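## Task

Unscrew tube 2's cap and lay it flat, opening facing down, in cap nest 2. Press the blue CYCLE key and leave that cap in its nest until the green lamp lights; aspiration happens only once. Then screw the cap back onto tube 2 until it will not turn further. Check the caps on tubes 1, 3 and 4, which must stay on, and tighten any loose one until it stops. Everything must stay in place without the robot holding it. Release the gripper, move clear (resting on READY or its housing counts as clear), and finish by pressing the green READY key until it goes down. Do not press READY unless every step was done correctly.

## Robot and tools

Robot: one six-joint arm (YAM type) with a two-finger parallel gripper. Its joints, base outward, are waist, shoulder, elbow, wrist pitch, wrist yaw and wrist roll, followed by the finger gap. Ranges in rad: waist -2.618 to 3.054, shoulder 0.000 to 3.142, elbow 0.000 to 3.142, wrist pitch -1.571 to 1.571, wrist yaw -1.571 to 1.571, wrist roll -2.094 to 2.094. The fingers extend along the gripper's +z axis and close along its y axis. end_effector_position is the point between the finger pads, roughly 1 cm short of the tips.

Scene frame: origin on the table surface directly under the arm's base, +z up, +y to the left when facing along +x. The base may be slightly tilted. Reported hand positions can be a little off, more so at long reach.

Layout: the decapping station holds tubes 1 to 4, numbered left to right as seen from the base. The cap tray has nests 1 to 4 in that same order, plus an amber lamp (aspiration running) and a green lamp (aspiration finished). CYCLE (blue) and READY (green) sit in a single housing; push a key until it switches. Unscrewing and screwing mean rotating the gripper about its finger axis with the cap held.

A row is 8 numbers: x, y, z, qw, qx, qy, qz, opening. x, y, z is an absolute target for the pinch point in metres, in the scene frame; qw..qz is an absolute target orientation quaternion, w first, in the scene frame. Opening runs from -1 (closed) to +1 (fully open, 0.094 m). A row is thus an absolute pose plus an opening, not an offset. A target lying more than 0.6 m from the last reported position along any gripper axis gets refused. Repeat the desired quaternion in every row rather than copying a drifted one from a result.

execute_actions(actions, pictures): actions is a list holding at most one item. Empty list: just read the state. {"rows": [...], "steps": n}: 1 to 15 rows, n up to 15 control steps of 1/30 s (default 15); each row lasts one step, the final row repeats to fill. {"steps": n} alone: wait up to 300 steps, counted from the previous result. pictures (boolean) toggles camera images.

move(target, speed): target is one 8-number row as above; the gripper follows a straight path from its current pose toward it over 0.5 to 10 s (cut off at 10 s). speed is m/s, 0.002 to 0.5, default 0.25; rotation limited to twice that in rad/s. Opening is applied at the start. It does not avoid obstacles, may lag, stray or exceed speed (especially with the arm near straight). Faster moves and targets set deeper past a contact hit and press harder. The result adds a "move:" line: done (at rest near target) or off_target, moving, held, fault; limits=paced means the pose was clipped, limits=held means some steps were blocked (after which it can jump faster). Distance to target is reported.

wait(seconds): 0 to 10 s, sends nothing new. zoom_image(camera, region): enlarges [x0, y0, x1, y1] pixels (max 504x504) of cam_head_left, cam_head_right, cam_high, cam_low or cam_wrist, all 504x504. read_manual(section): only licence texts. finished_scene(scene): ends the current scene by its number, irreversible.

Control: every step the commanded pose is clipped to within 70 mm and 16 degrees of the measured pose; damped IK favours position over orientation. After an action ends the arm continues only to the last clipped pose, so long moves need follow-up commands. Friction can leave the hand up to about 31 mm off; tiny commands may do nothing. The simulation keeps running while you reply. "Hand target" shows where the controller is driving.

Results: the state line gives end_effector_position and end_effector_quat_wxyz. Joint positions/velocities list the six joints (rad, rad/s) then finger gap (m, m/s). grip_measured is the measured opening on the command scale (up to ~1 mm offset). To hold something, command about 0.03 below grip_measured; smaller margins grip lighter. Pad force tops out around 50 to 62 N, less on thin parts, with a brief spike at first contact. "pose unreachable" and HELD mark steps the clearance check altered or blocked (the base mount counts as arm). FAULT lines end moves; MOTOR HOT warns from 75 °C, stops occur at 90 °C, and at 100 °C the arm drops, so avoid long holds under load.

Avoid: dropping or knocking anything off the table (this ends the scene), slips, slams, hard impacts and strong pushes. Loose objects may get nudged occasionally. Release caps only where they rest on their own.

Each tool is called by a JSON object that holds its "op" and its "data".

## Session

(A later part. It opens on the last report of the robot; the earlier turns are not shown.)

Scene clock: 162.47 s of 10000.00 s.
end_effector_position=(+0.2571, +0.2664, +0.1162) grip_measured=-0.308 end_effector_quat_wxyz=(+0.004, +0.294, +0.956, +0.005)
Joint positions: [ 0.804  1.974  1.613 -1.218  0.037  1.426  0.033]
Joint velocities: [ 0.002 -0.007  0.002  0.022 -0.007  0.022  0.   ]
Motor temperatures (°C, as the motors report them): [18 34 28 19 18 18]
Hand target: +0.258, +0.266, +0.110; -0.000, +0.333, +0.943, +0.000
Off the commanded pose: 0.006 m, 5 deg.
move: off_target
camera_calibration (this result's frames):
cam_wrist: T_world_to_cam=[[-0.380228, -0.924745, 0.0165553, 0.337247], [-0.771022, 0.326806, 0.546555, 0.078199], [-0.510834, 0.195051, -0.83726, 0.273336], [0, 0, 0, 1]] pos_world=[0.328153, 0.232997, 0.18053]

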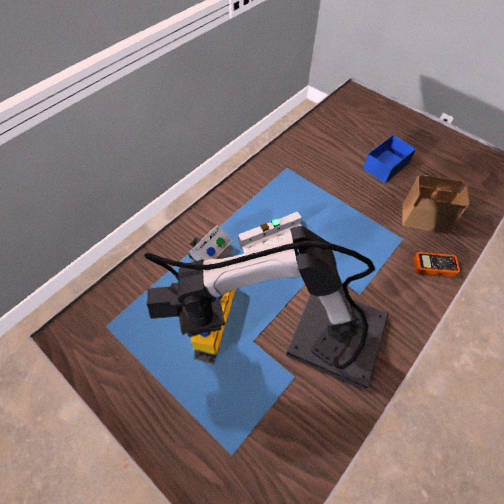

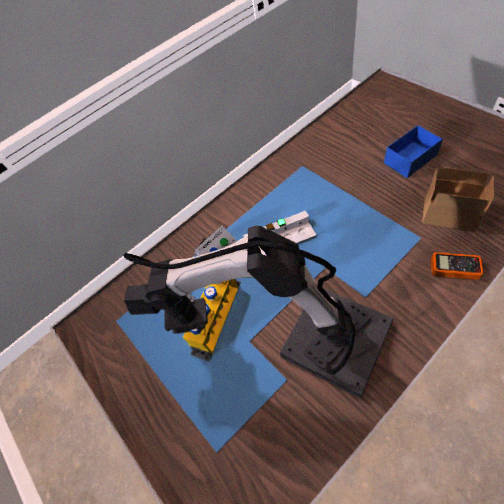

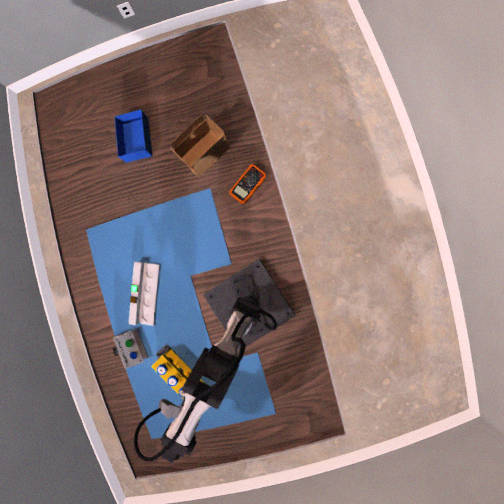

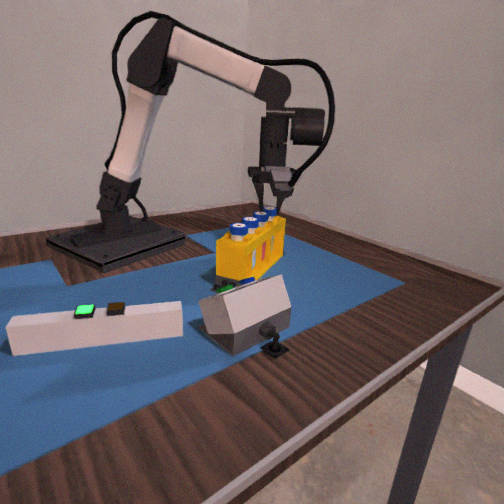

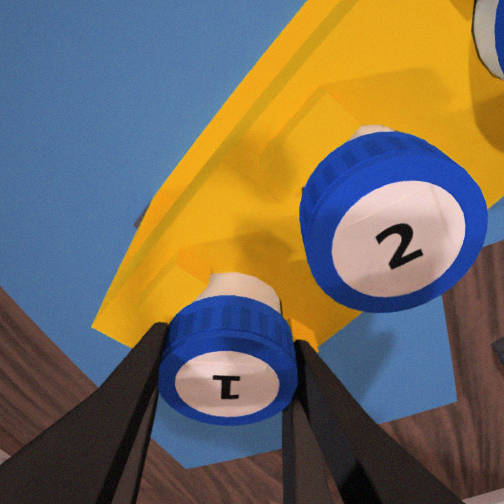

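Cap 1 tight. To cap 3 (≈0.306,0.1745).

{"op": "execute_actions", "data": {"actions": [{"rows":[[0.258,0.2665,0.116,0,0.3,0.954,0,-0.05],[0.258,0.2665,0.116,0,0.3,0.954,0,-0.05],[0.258,0.2665,0.116,0,0.3,0.954,0,-0.05],[0.258,0.2665,0.116,0,0.34,0.94,0,-0.05],[0.258,0.2665,0.116,0,0.38,0.925,0,0.0],[0.258,0.2665,0.116,0,0.42,0.908,0,0.1],[0.258,0.2665,0.116,0,0.46,0.888,0,0.2],[0.258,0.2665,0.116,0,0.5,0.866,0,0.2]],"steps":15}], "pictures": false}}

{"op": "move", "data": {"target": [0.3065,0.1735,0.116,0,0.5,0.866,0,0.2], "speed": 0.1}}

Scene clock: 164.93 s of 10000.00 s.
end_effector_position=(+0.2563, +0.2664, +0.1162) grip_measured=+0.198 end_effector_quat_wxyz=(+0.001, +0.466, +0.885, +0.005)
Joint positions: [ 0.804  1.974  1.613 -1.22   0.034  1.798  0.056]
Joint velocities: [ 0.007 -0.007 -0.017 -0.022  0.037  0.491  0.   ]
Motor temperatures (°C, as the motors report them): [18 34 28 19 18 18]
Hand target: +0.258, +0.267, +0.116; -0.000, +0.499, +0.867, +0.001
Off the commanded pose: 0.002 m, 4 deg.
Steps of this call (steps 1 to 59: nothing new was sent; steps 60 to 74: all 15 steps of this action). Readings (end_effector_position):
60: (+0.2571, +0.2664, +0.1162)
61: (+0.2569, +0.2662, +0.1162)
63: (+0.2567, +0.2660, +0.1162)
67: (+0.2565, +0.2663, +0.1162)
74: the state above

Scene clock: 166.87 s of 10000.00 s.
end_effector_position=(+0.3080, +0.1756, +0.1127) grip_measured=+0.198 end_effector_quat_wxyz=(-0.006, +0.505, +0.863, -0.006)
Joint positions: [ 0.519  1.926  1.549 -1.22   0.034  1.603  0.056]
Joint velocities: [ 0.007 -0.012 -0.007 -0.051  0.037  0.022 -0.   ]
Motor temperatures (°C, as the motors report them): [18 35 28 19 18 18]
Hand target: +0.308, +0.174, +0.116; -0.001, +0.500, +0.866, +0.001
Off the commanded pose: 0.004 m, 1 deg.
move: done
camera_calibration (this result's frames):
cam_wrist: T_world_to_cam=[[-0.750886, -0.659099, 0.041938, 0.337408], [-0.529477, 0.638735, 0.558276, 0.0184814], [-0.394746, 0.396996, -0.828595, 0.242], [0, 0, 0, 1]] pos_world=[0.358669, 0.114507, 0.176052]

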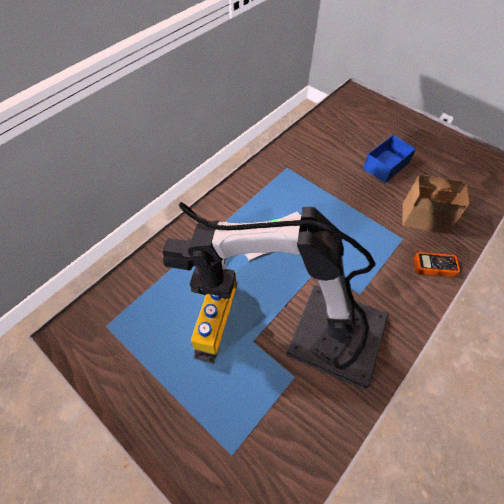

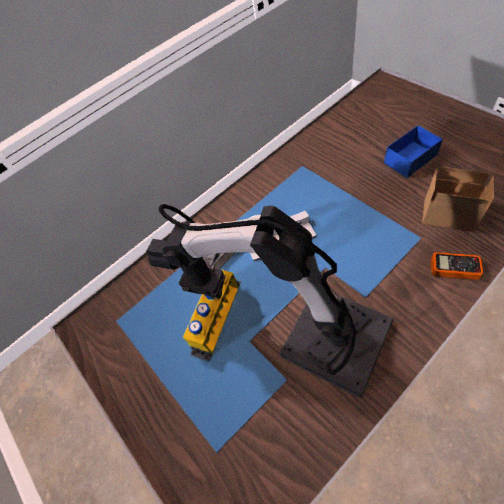

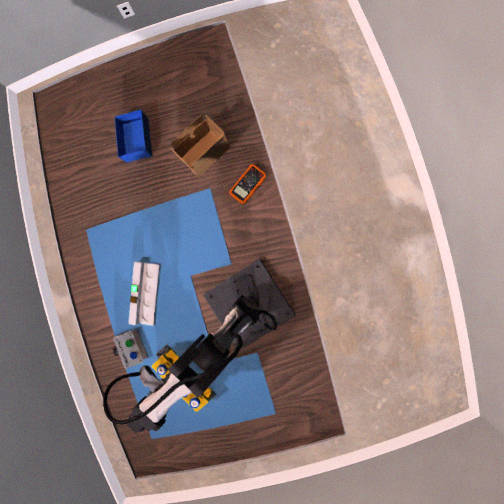

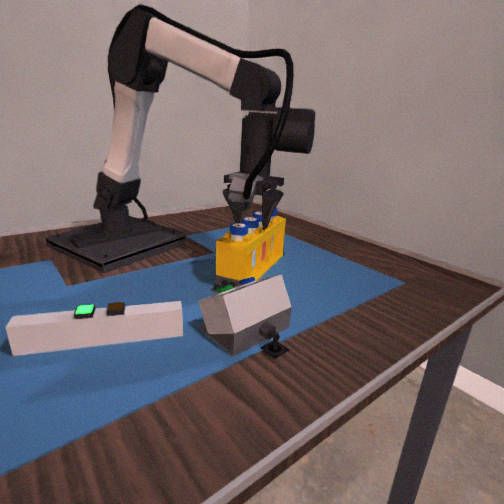

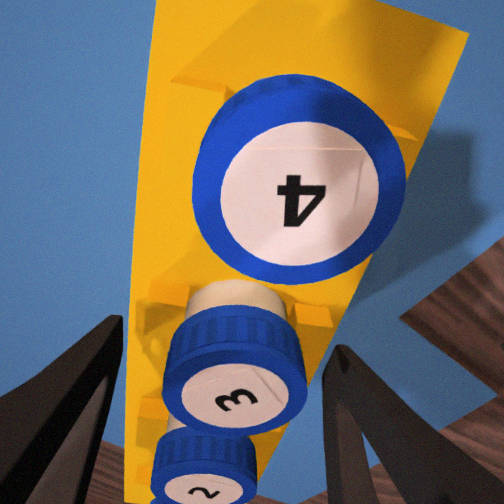

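Roll room 28°; grip here and turn to φ=101°.

{"op": "execute_actions", "data": {"actions": [{"rows":[[0.306,0.1745,0.113,0,0.5,0.866,0,-0.34]],"steps":9}], "pictures": false}}

{"op": "move", "data": {"target": [0.306,0.1745,0.11,0,0.64,0.768,0,-0.34], "speed": 0.2}}

Scene clock: 168.10 s of 10000.00 s.
end_effector_position=(+0.3065, +0.1748, +0.1115) grip_measured=-0.306 end_effector_quat_wxyz=(-0.006, +0.503, +0.864, -0.006)
Joint positions: [ 0.519  1.92   1.536 -1.213  0.034  1.6    0.033]
Joint velocities: [-0.012  0.007  0.007 -0.022 -0.051  0.007  0.001]
Motor temperatures (°C, as the motors report them): [18 35 28 19 18 18]
Hand target: +0.306, +0.175, +0.113; -0.000, +0.500, +0.866, -0.000
Off the commanded pose: 0.002 m, 1 deg.
Steps of this call (steps 1 to 28: nothing new was sent; steps 29 to 37: all 9 steps of this action). Readings (end_effector_position):
29: (+0.3079, +0.1756, +0.1122)
30: (+0.3074, +0.1753, +0.1116)
32: (+0.3065, +0.1748, +0.1115)
36: (+0.3065, +0.1748, +0.1115)
37: the state above

Scene clock: 169.47 s of 10000.00 s.
end_effector_position=(+0.3065, +0.1747, +0.1111) grip_measured=-0.306 end_effector_quat_wxyz=(-0.005, +0.604, +0.797, -0.006)
Joint positions: [ 0.519  1.92   1.534 -1.211  0.034  1.841  0.033]
Joint velocities: [-0.017 -0.002 -0.002 -0.066  0.022 -0.081 -0.   ]
Motor temperatures (°C, as the motors report them): [18 35 28 19 18 18]
Hand target: +0.306, +0.174, +0.110; -0.002, +0.639, +0.769, -0.001
Off the commanded pose: 0.001 m, 5 deg.
move: off_target
camera_calibration (this result's frames):
cam_wrist: T_world_to_cam=[[-0.885155, -0.463299, 0.0430672, 0.342607], [-0.364462, 0.747896, 0.554815, -0.0500777], [-0.289255, 0.475401, -0.830858, 0.194617], [0, 0, 0, 1]] pos_world=[0.341303, 0.103661, 0.174728]

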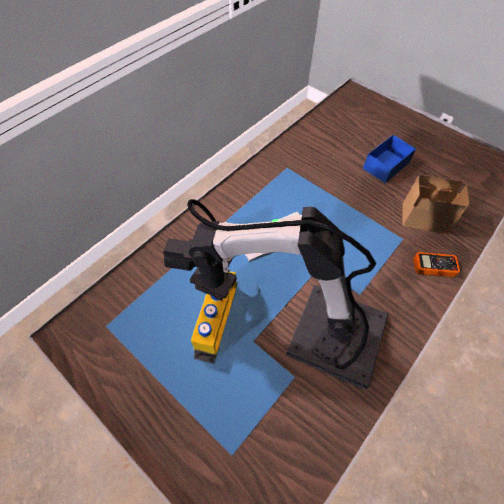

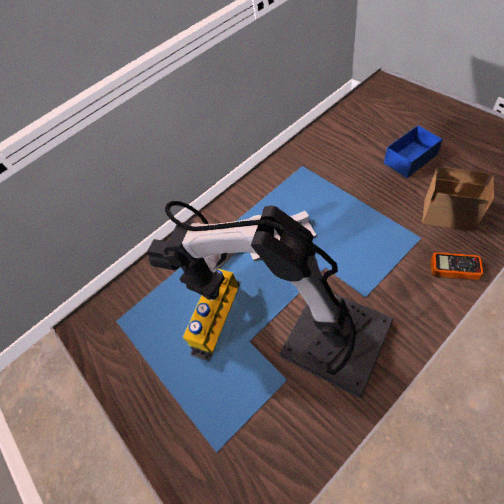

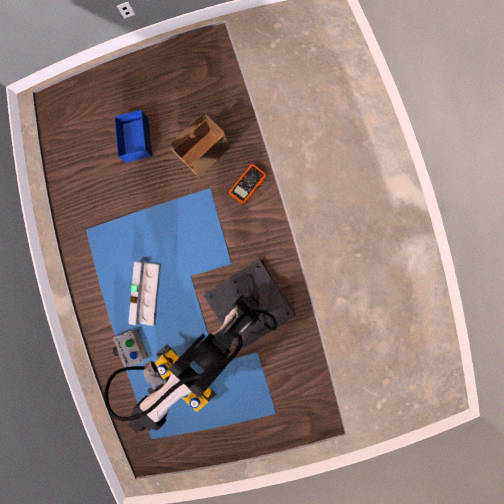

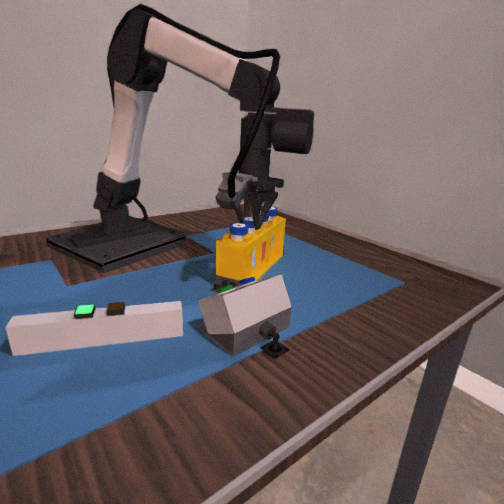

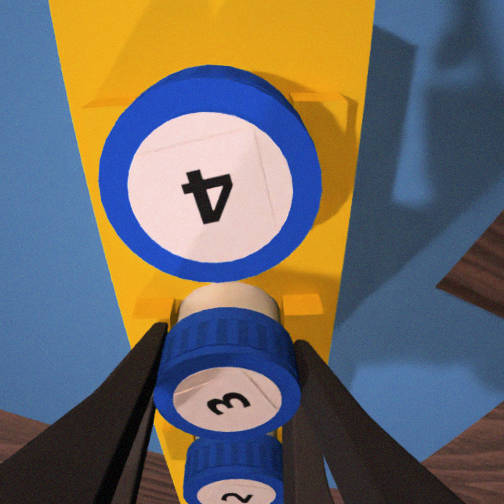

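Tight. Cap 4.

{"op": "execute_actions", "data": {"actions": [{"rows":[[0.306,0.1745,0.114,0,0.604,0.797,0,0.2],[0.306,0.1745,0.114,0,0.604,0.797,0,0.2],[0.306,0.1745,0.114,0,0.604,0.797,0,0.2],[0.306,0.1745,0.116,0,0.56,0.828,0,0.2],[0.306,0.1745,0.118,0,0.52,0.854,0,0.2]],"steps":10}], "pictures": false}}

{"op": "move", "data": {"target": [0.3305,0.1275,0.12,0,0.5,0.866,0,0.2], "speed": 0.08}}

Scene clock: 170.73 s of 10000.00 s.
end_effector_position=(+0.3067, +0.1747, +0.1116) grip_measured=+0.198 end_effector_quat_wxyz=(-0.005, +0.547, +0.837, -0.005)
Joint positions: [ 0.519  1.919  1.534 -1.21   0.035  1.702  0.056]
Joint velocities: [-0.002  0.002 -0.002 -0.022 -0.022 -0.271  0.001]
Motor temperatures (°C, as the motors report them): [18 35 28 19 18 18]
Hand target: +0.306, +0.175, +0.118; +0.001, +0.521, +0.854, -0.001
Off the commanded pose: 0.006 m, 4 deg.
Steps of this call (steps 1 to 28: nothing new was sent; steps 29 to 38: all 10 steps of this action). Readings (end_effector_position):
29: (+0.3065, +0.1748, +0.1115)
30: (+0.3065, +0.1748, +0.1116)
32: (+0.3066, +0.1749, +0.1116)
36: (+0.3067, +0.1747, +0.1116)
38: the state above

Scene clock: 172.30 s of 10000.00 s.
end_effector_position=(+0.3285, +0.1293, +0.1096) grip_measured=+0.198 end_effector_quat_wxyz=(-0.009, +0.504, +0.864, -0.007)
Joint positions: [ 0.377  1.919  1.534 -1.212  0.035  1.458  0.056]
Joint velocities: [-0.012  0.012 -0.002 -0.022 -0.139 -0.051 -0.   ]
Motor temperatures (°C, as the motors report them): [18 36 28 19 18 18]
Hand target: +0.331, +0.128, +0.120; -0.000, +0.500, +0.866, +0.001
Off the commanded pose: 0.011 m, 1 deg.
move: off_target
camera_calibration (this result's frames):
cam_wrist: T_world_to_cam=[[-0.749085, -0.6609, 0.045635, 0.321582], [-0.528093, 0.637309, 0.561209, 0.0601075], [-0.399986, 0.396294, -0.826415, 0.267452], [0, 0, 0, 1]] pos_world=[0.379612, 0.0682367, 0.172619]

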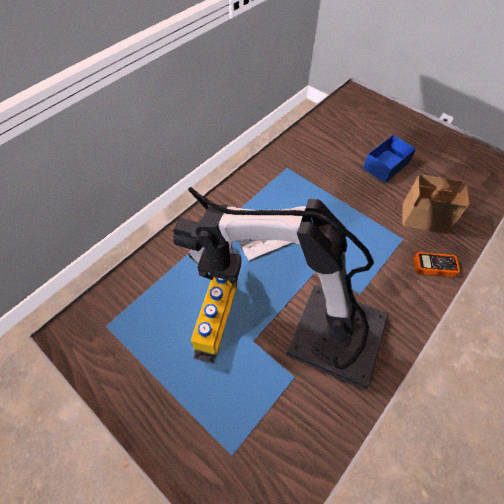

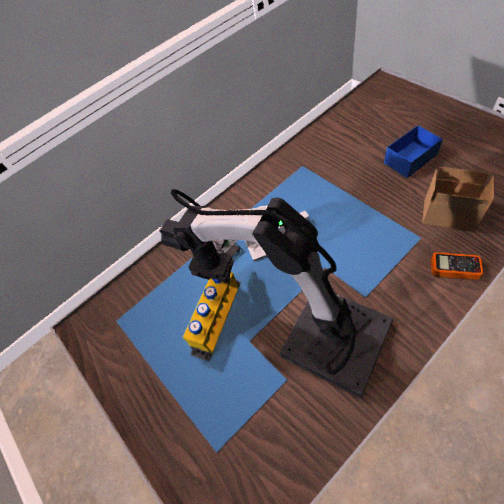

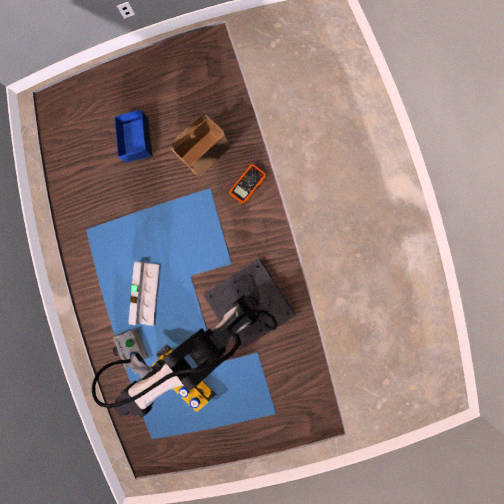

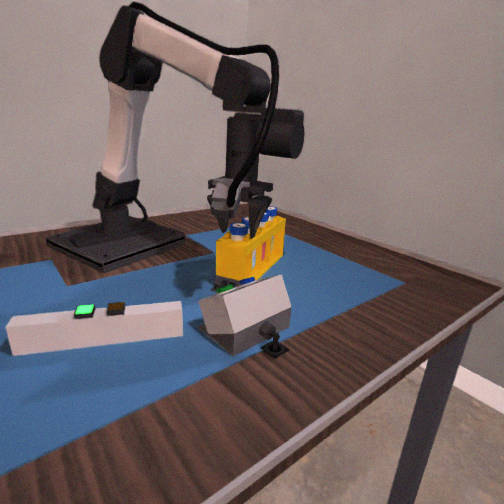

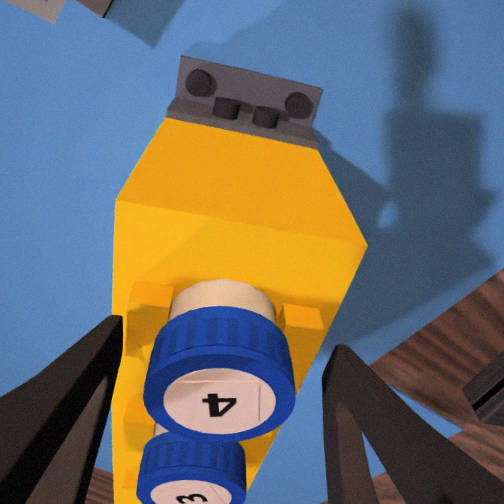

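{"op": "execute_actions", "data": {"actions": [{"rows":[[0.3305,0.129,0.112,0,0.5,0.866,0,-0.34]],"steps":9}], "pictures": false}}

{"op": "move", "data": {"target": [0.3305,0.129,0.109,0,0.64,0.768,0,-0.34], "speed": 0.2}}

Scene clock: 173.37 s of 10000.00 s.
end_effector_position=(+0.3305, +0.1304, +0.1096) grip_measured=-0.007 end_effector_quat_wxyz=(-0.006, +0.503, +0.864, -0.003)
Joint positions: [ 0.377  1.919  1.534 -1.203  0.033  1.456  0.047]
Joint velocities: [-0.012 -0.012 -0.012  0.037 -0.051  0.051  0.001]
Motor temperatures (°C, as the motors report them): [18 36 28 19 18 18]
Hand target: +0.331, +0.129, +0.112; -0.000, +0.500, +0.866, -0.000
Off the commanded pose: 0.003 m, 1 deg.
Steps of this call (steps 1 to 23: nothing new was sent; steps 24 to 32: all 9 steps of this action). Readings (end_effector_position):
24: (+0.3299, +0.1301, +0.1096)
25: (+0.3305, +0.1304, +0.1096)
27: (+0.3305, +0.1304, +0.1096)
31: (+0.3305, +0.1304, +0.1096)
32: the state above

Scene clock: 174.90 s of 10000.00 s.
end_effector_position=(+0.3293, +0.1334, +0.1094) grip_measured=-0.001 end_effector_quat_wxyz=(-0.008, +0.575, +0.818, -0.002)
Joint positions: [ 0.384  1.919  1.533 -1.201  0.029  1.633  0.047]
Joint velocities: [-0.022 -0.017  0.007  0.051 -0.022  0.037 -0.   ]
Motor temperatures (°C, as the motors report them): [18 36 28 19 18 18]
Hand target: +0.331, +0.129, +0.109; -0.003, +0.637, +0.771, +0.000
Off the commanded pose: 0.005 m, 10 deg.
move: off_target
camera_calibration (this result's frames):
cam_wrist: T_world_to_cam=[[-0.849725, -0.525956, 0.0365806, 0.341124], [-0.417828, 0.7141, 0.561677, 0.0114116], [-0.32154, 0.461986, -0.826548, 0.231379], [0, 0, 0, 1]] pos_world=[0.369027, 0.0643731, 0.172358]

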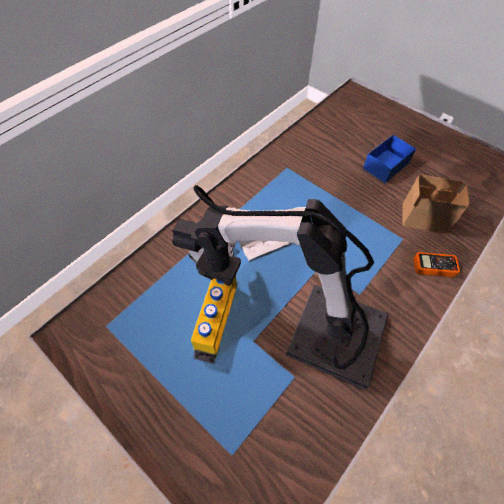

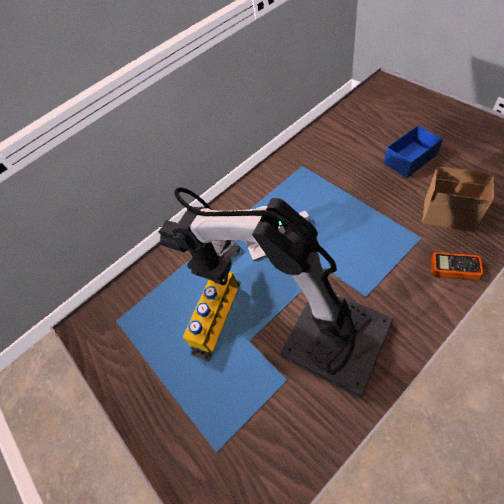

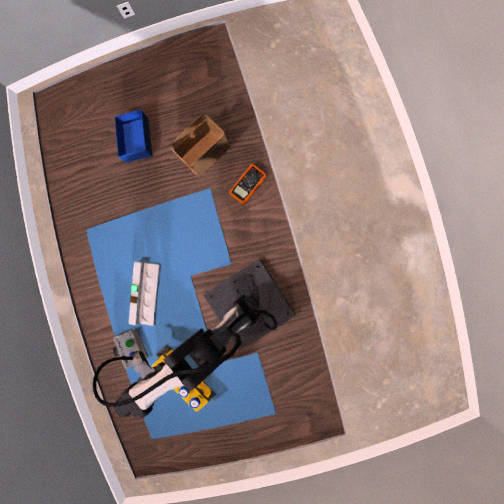

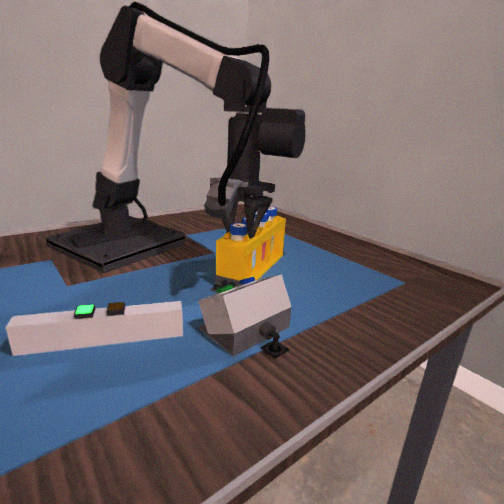

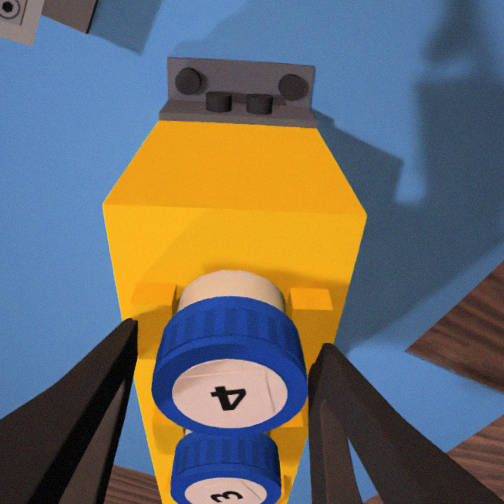

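{"op": "execute_actions", "data": {"actions": [{"rows":[[0.329,0.133,0.1094,0,0.574,0.819,0,0.2]],"steps":8}]}}

{"op": "move", "data": {"target": [0.3305,0.129,0.127,0,0.087,0.996,0,0.2], "speed": 0.3}}

Scene clock: 179.50 s of 10000.00 s.
end_effector_position=(+0.3296, +0.1337, +0.1094) grip_measured=+0.198 end_effector_quat_wxyz=(-0.006, +0.573, +0.819, -0.002)
Joint positions: [ 0.385  1.919  1.533 -1.2    0.031  1.631  0.056]
Joint velocities: [ 0.022 -0.002  0.007  0.007 -0.022 -0.037 -0.   ]
Motor temperatures (°C, as the motors report them): [18 36 28 19 18 19]
Hand target: +0.329, +0.133, +0.109; -0.000, +0.574, +0.819, -0.000
Off the commanded pose: 0.001 m, 1 deg.
Steps of this call (steps 1 to 130: nothing new was sent; steps 131 to 138: all 8 steps of this action). Readings (end_effector_position):
131: (+0.3293, +0.1338, +0.1094)
132: (+0.3294, +0.1338, +0.1094)
134: (+0.3296, +0.1338, +0.1094)
138: the state above
camera_calibration (this result's frames):
cam_wrist: T_world_to_cam=[[-0.848012, -0.528804, 0.0352252, 0.341486], [-0.421402, 0.713099, 0.560277, 0.01279], [-0.321396, 0.460278, -0.827556, 0.231642], [0, 0, 0, 1]] pos_world=[0.369423, 0.0648393, 0.172501]

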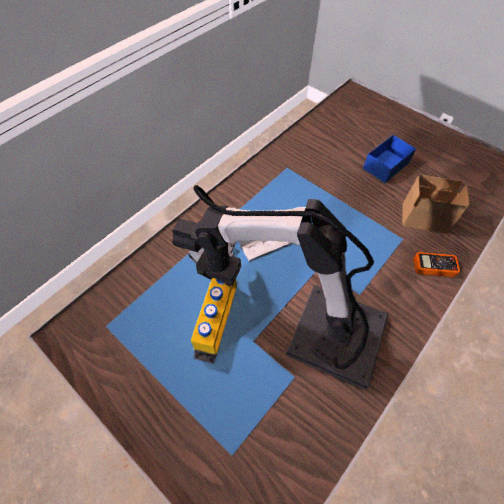

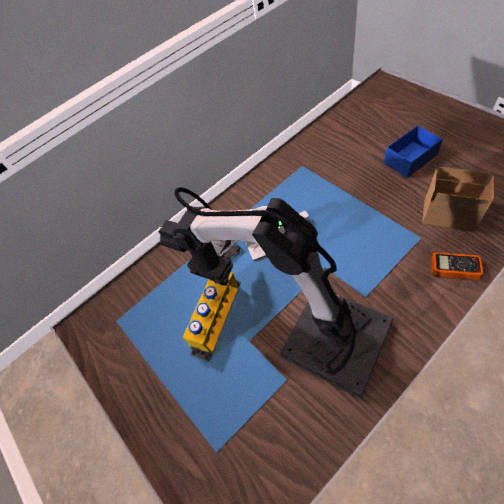

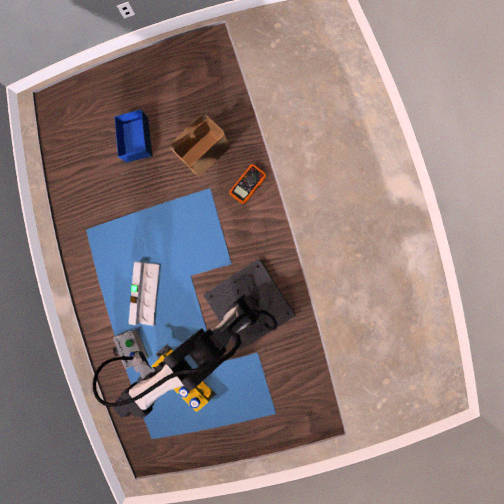

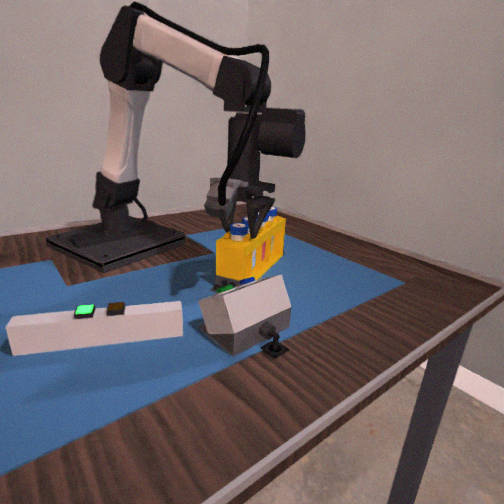

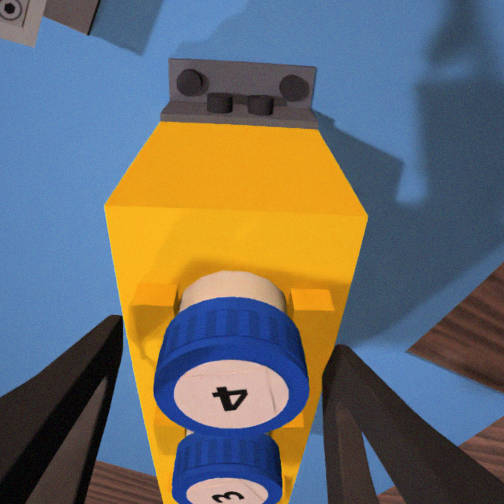

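Scene clock: 182.07 s of 10000.00 s.
end_effector_position=(+0.3284, +0.1316, +0.1161) grip_measured=+0.198 end_effector_quat_wxyz=(-0.010, +0.091, +0.996, -0.004)
Joint positions: [ 0.385  1.919  1.56  -1.238  0.038  0.592  0.056]
Joint velocities: [ 0.012  0.002 -0.007 -0.037  0.037 -0.051  0.   ]
Motor temperatures (°C, as the motors report them): [18 37 28 19 18 18]
Hand target: +0.331, +0.129, +0.127; +0.000, +0.087, +0.996, +0.000
Off the commanded pose: 0.011 m, 1 deg.
move: off_target
camera_calibration (this result's frames):
cam_wrist: T_world_to_cam=[[0.0259094, -0.999118, 0.0330502, 0.114194], [-0.822717, -0.0025311, 0.568445, 0.235072], [-0.56786, -0.041919, -0.822057, 0.384184], [0, 0, 0, 1]] pos_world=[0.408602, 0.130793, 0.178422]

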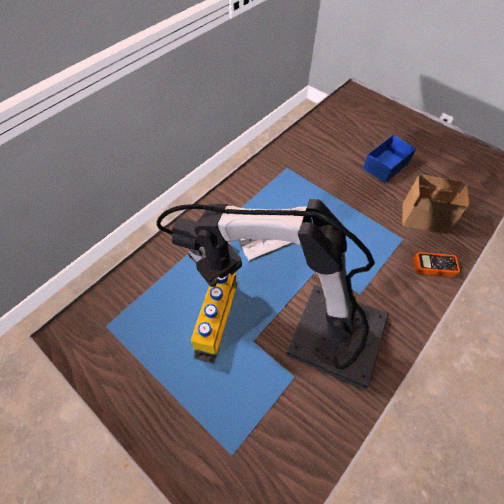

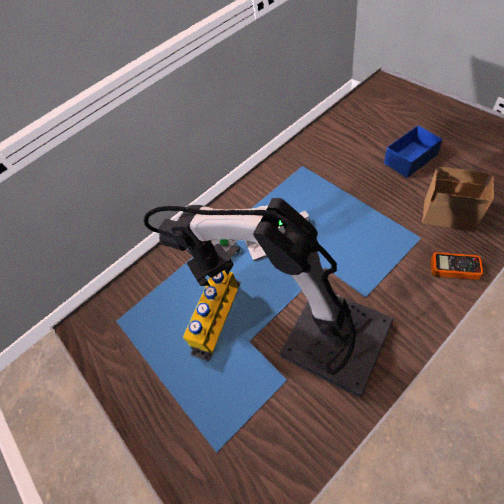

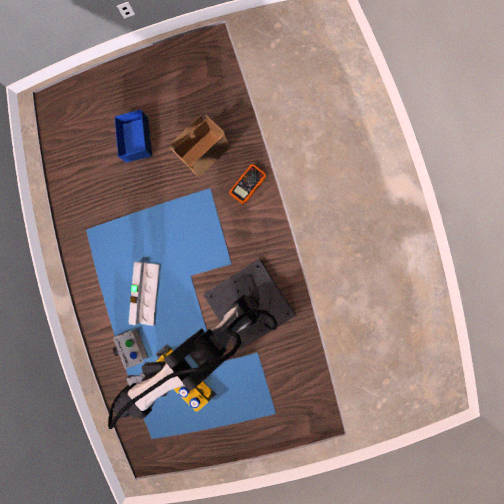

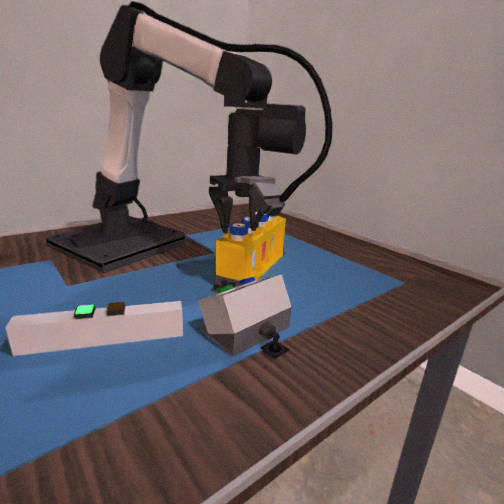

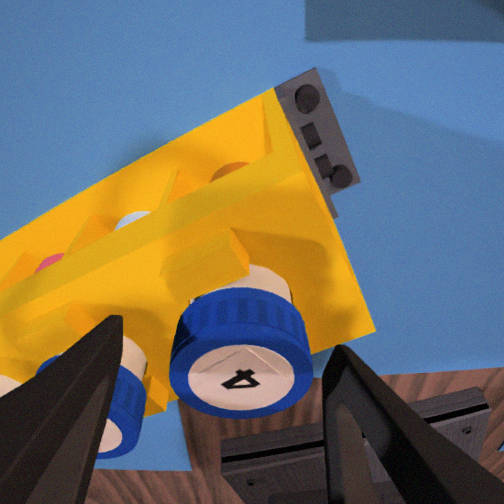

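{"op": "execute_actions", "data": {"actions": [{"rows":[[0.3305,0.128,0.116,0,0.087,0.996,0,-0.34]],"steps":10}], "pictures": false}}

{"op": "move", "data": {"target": [0.3305,0.128,0.110,0,0.342,0.94,0,-0.34], "speed": 0.2}}

Scene clock: 190.20 s of 10000.00 s.
end_effector_position=(+0.3282, +0.1288, +0.1148) grip_measured=-0.306 end_effector_quat_wxyz=(-0.010, +0.089, +0.996, -0.008)
Joint positions: [ 0.381  1.918  1.554 -1.237  0.044  0.584  0.033]
Joint velocities: [ 0.002  0.012 -0.007 -0.051 -0.066 -0.022 -0.   ]
Motor temperatures (°C, as the motors report them): [18 38 29 19 18 18]
Hand target: +0.330, +0.128, +0.116; -0.000, +0.087, +0.996, -0.000
Off the commanded pose: 0.003 m, 1 deg.
Steps of this call (steps 1 to 234: nothing new was sent; steps 235 to 244: all 10 steps of this action). Readings (end_effector_position):
235: (+0.3286, +0.1314, +0.1158)
236: (+0.3287, +0.1304, +0.1153)
238: (+0.3282, +0.1288, +0.1148)
242: (+0.3282, +0.1288, +0.1148)
244: the state above

Scene clock: 192.20 s of 10000.00 s.
end_effector_position=(+0.3271, +0.1308, +0.1142) grip_measured=-0.309 end_effector_quat_wxyz=(-0.010, +0.291, +0.957, -0.002)
Joint positions: [ 0.381  1.911  1.541 -1.224  0.031  0.997  0.032]
Joint velocities: [ 0.002  0.022 -0.002  0.007  0.022  0.007 -0.002]
Motor temperatures (°C, as the motors report them): [18 38 28 19 18 18]
Hand target: +0.330, +0.128, +0.110; -0.002, +0.340, +0.940, +0.000
Off the commanded pose: 0.006 m, 6 deg.
move: off_target
camera_calibration (this result's frames):
cam_wrist: T_world_to_cam=[[-0.373374, -0.927088, 0.0331471, 0.234741], [-0.756557, 0.324984, 0.567456, 0.170731], [-0.536854, 0.186796, -0.822736, 0.341832], [0, 0, 0, 1]] pos_world=[0.400328, 0.098288, 0.176574]

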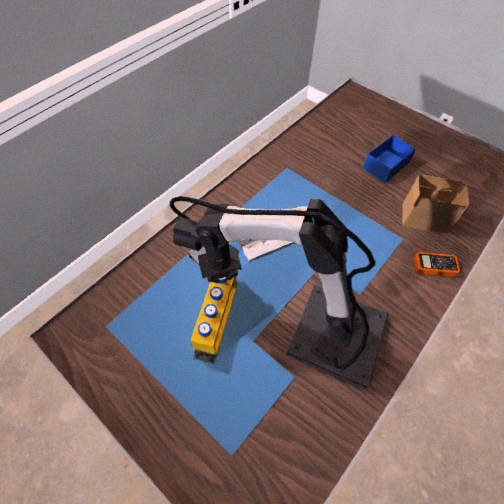

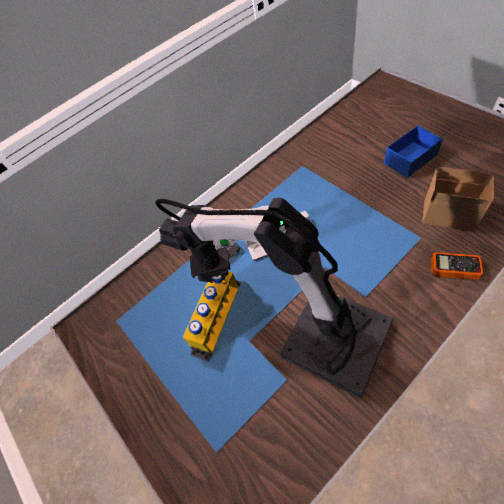

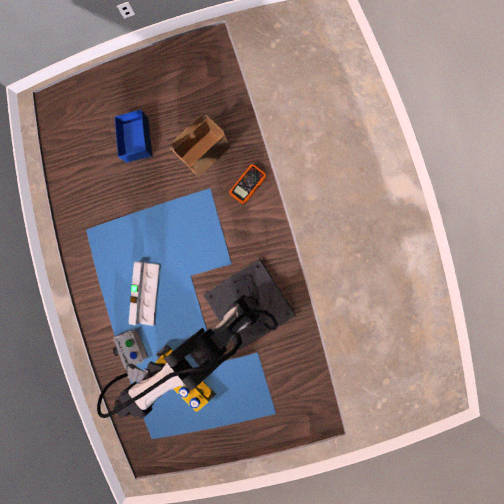

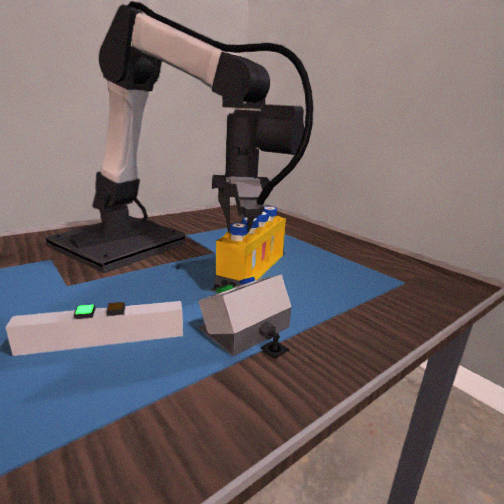

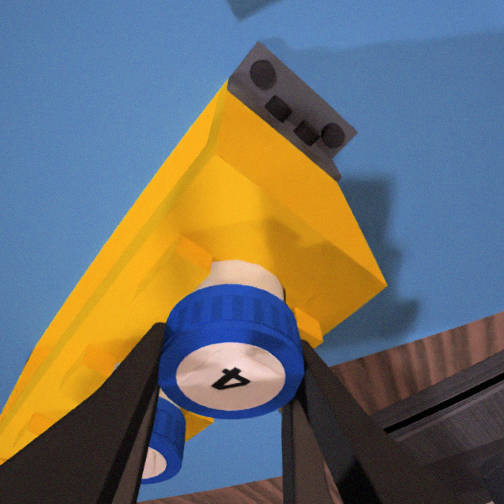

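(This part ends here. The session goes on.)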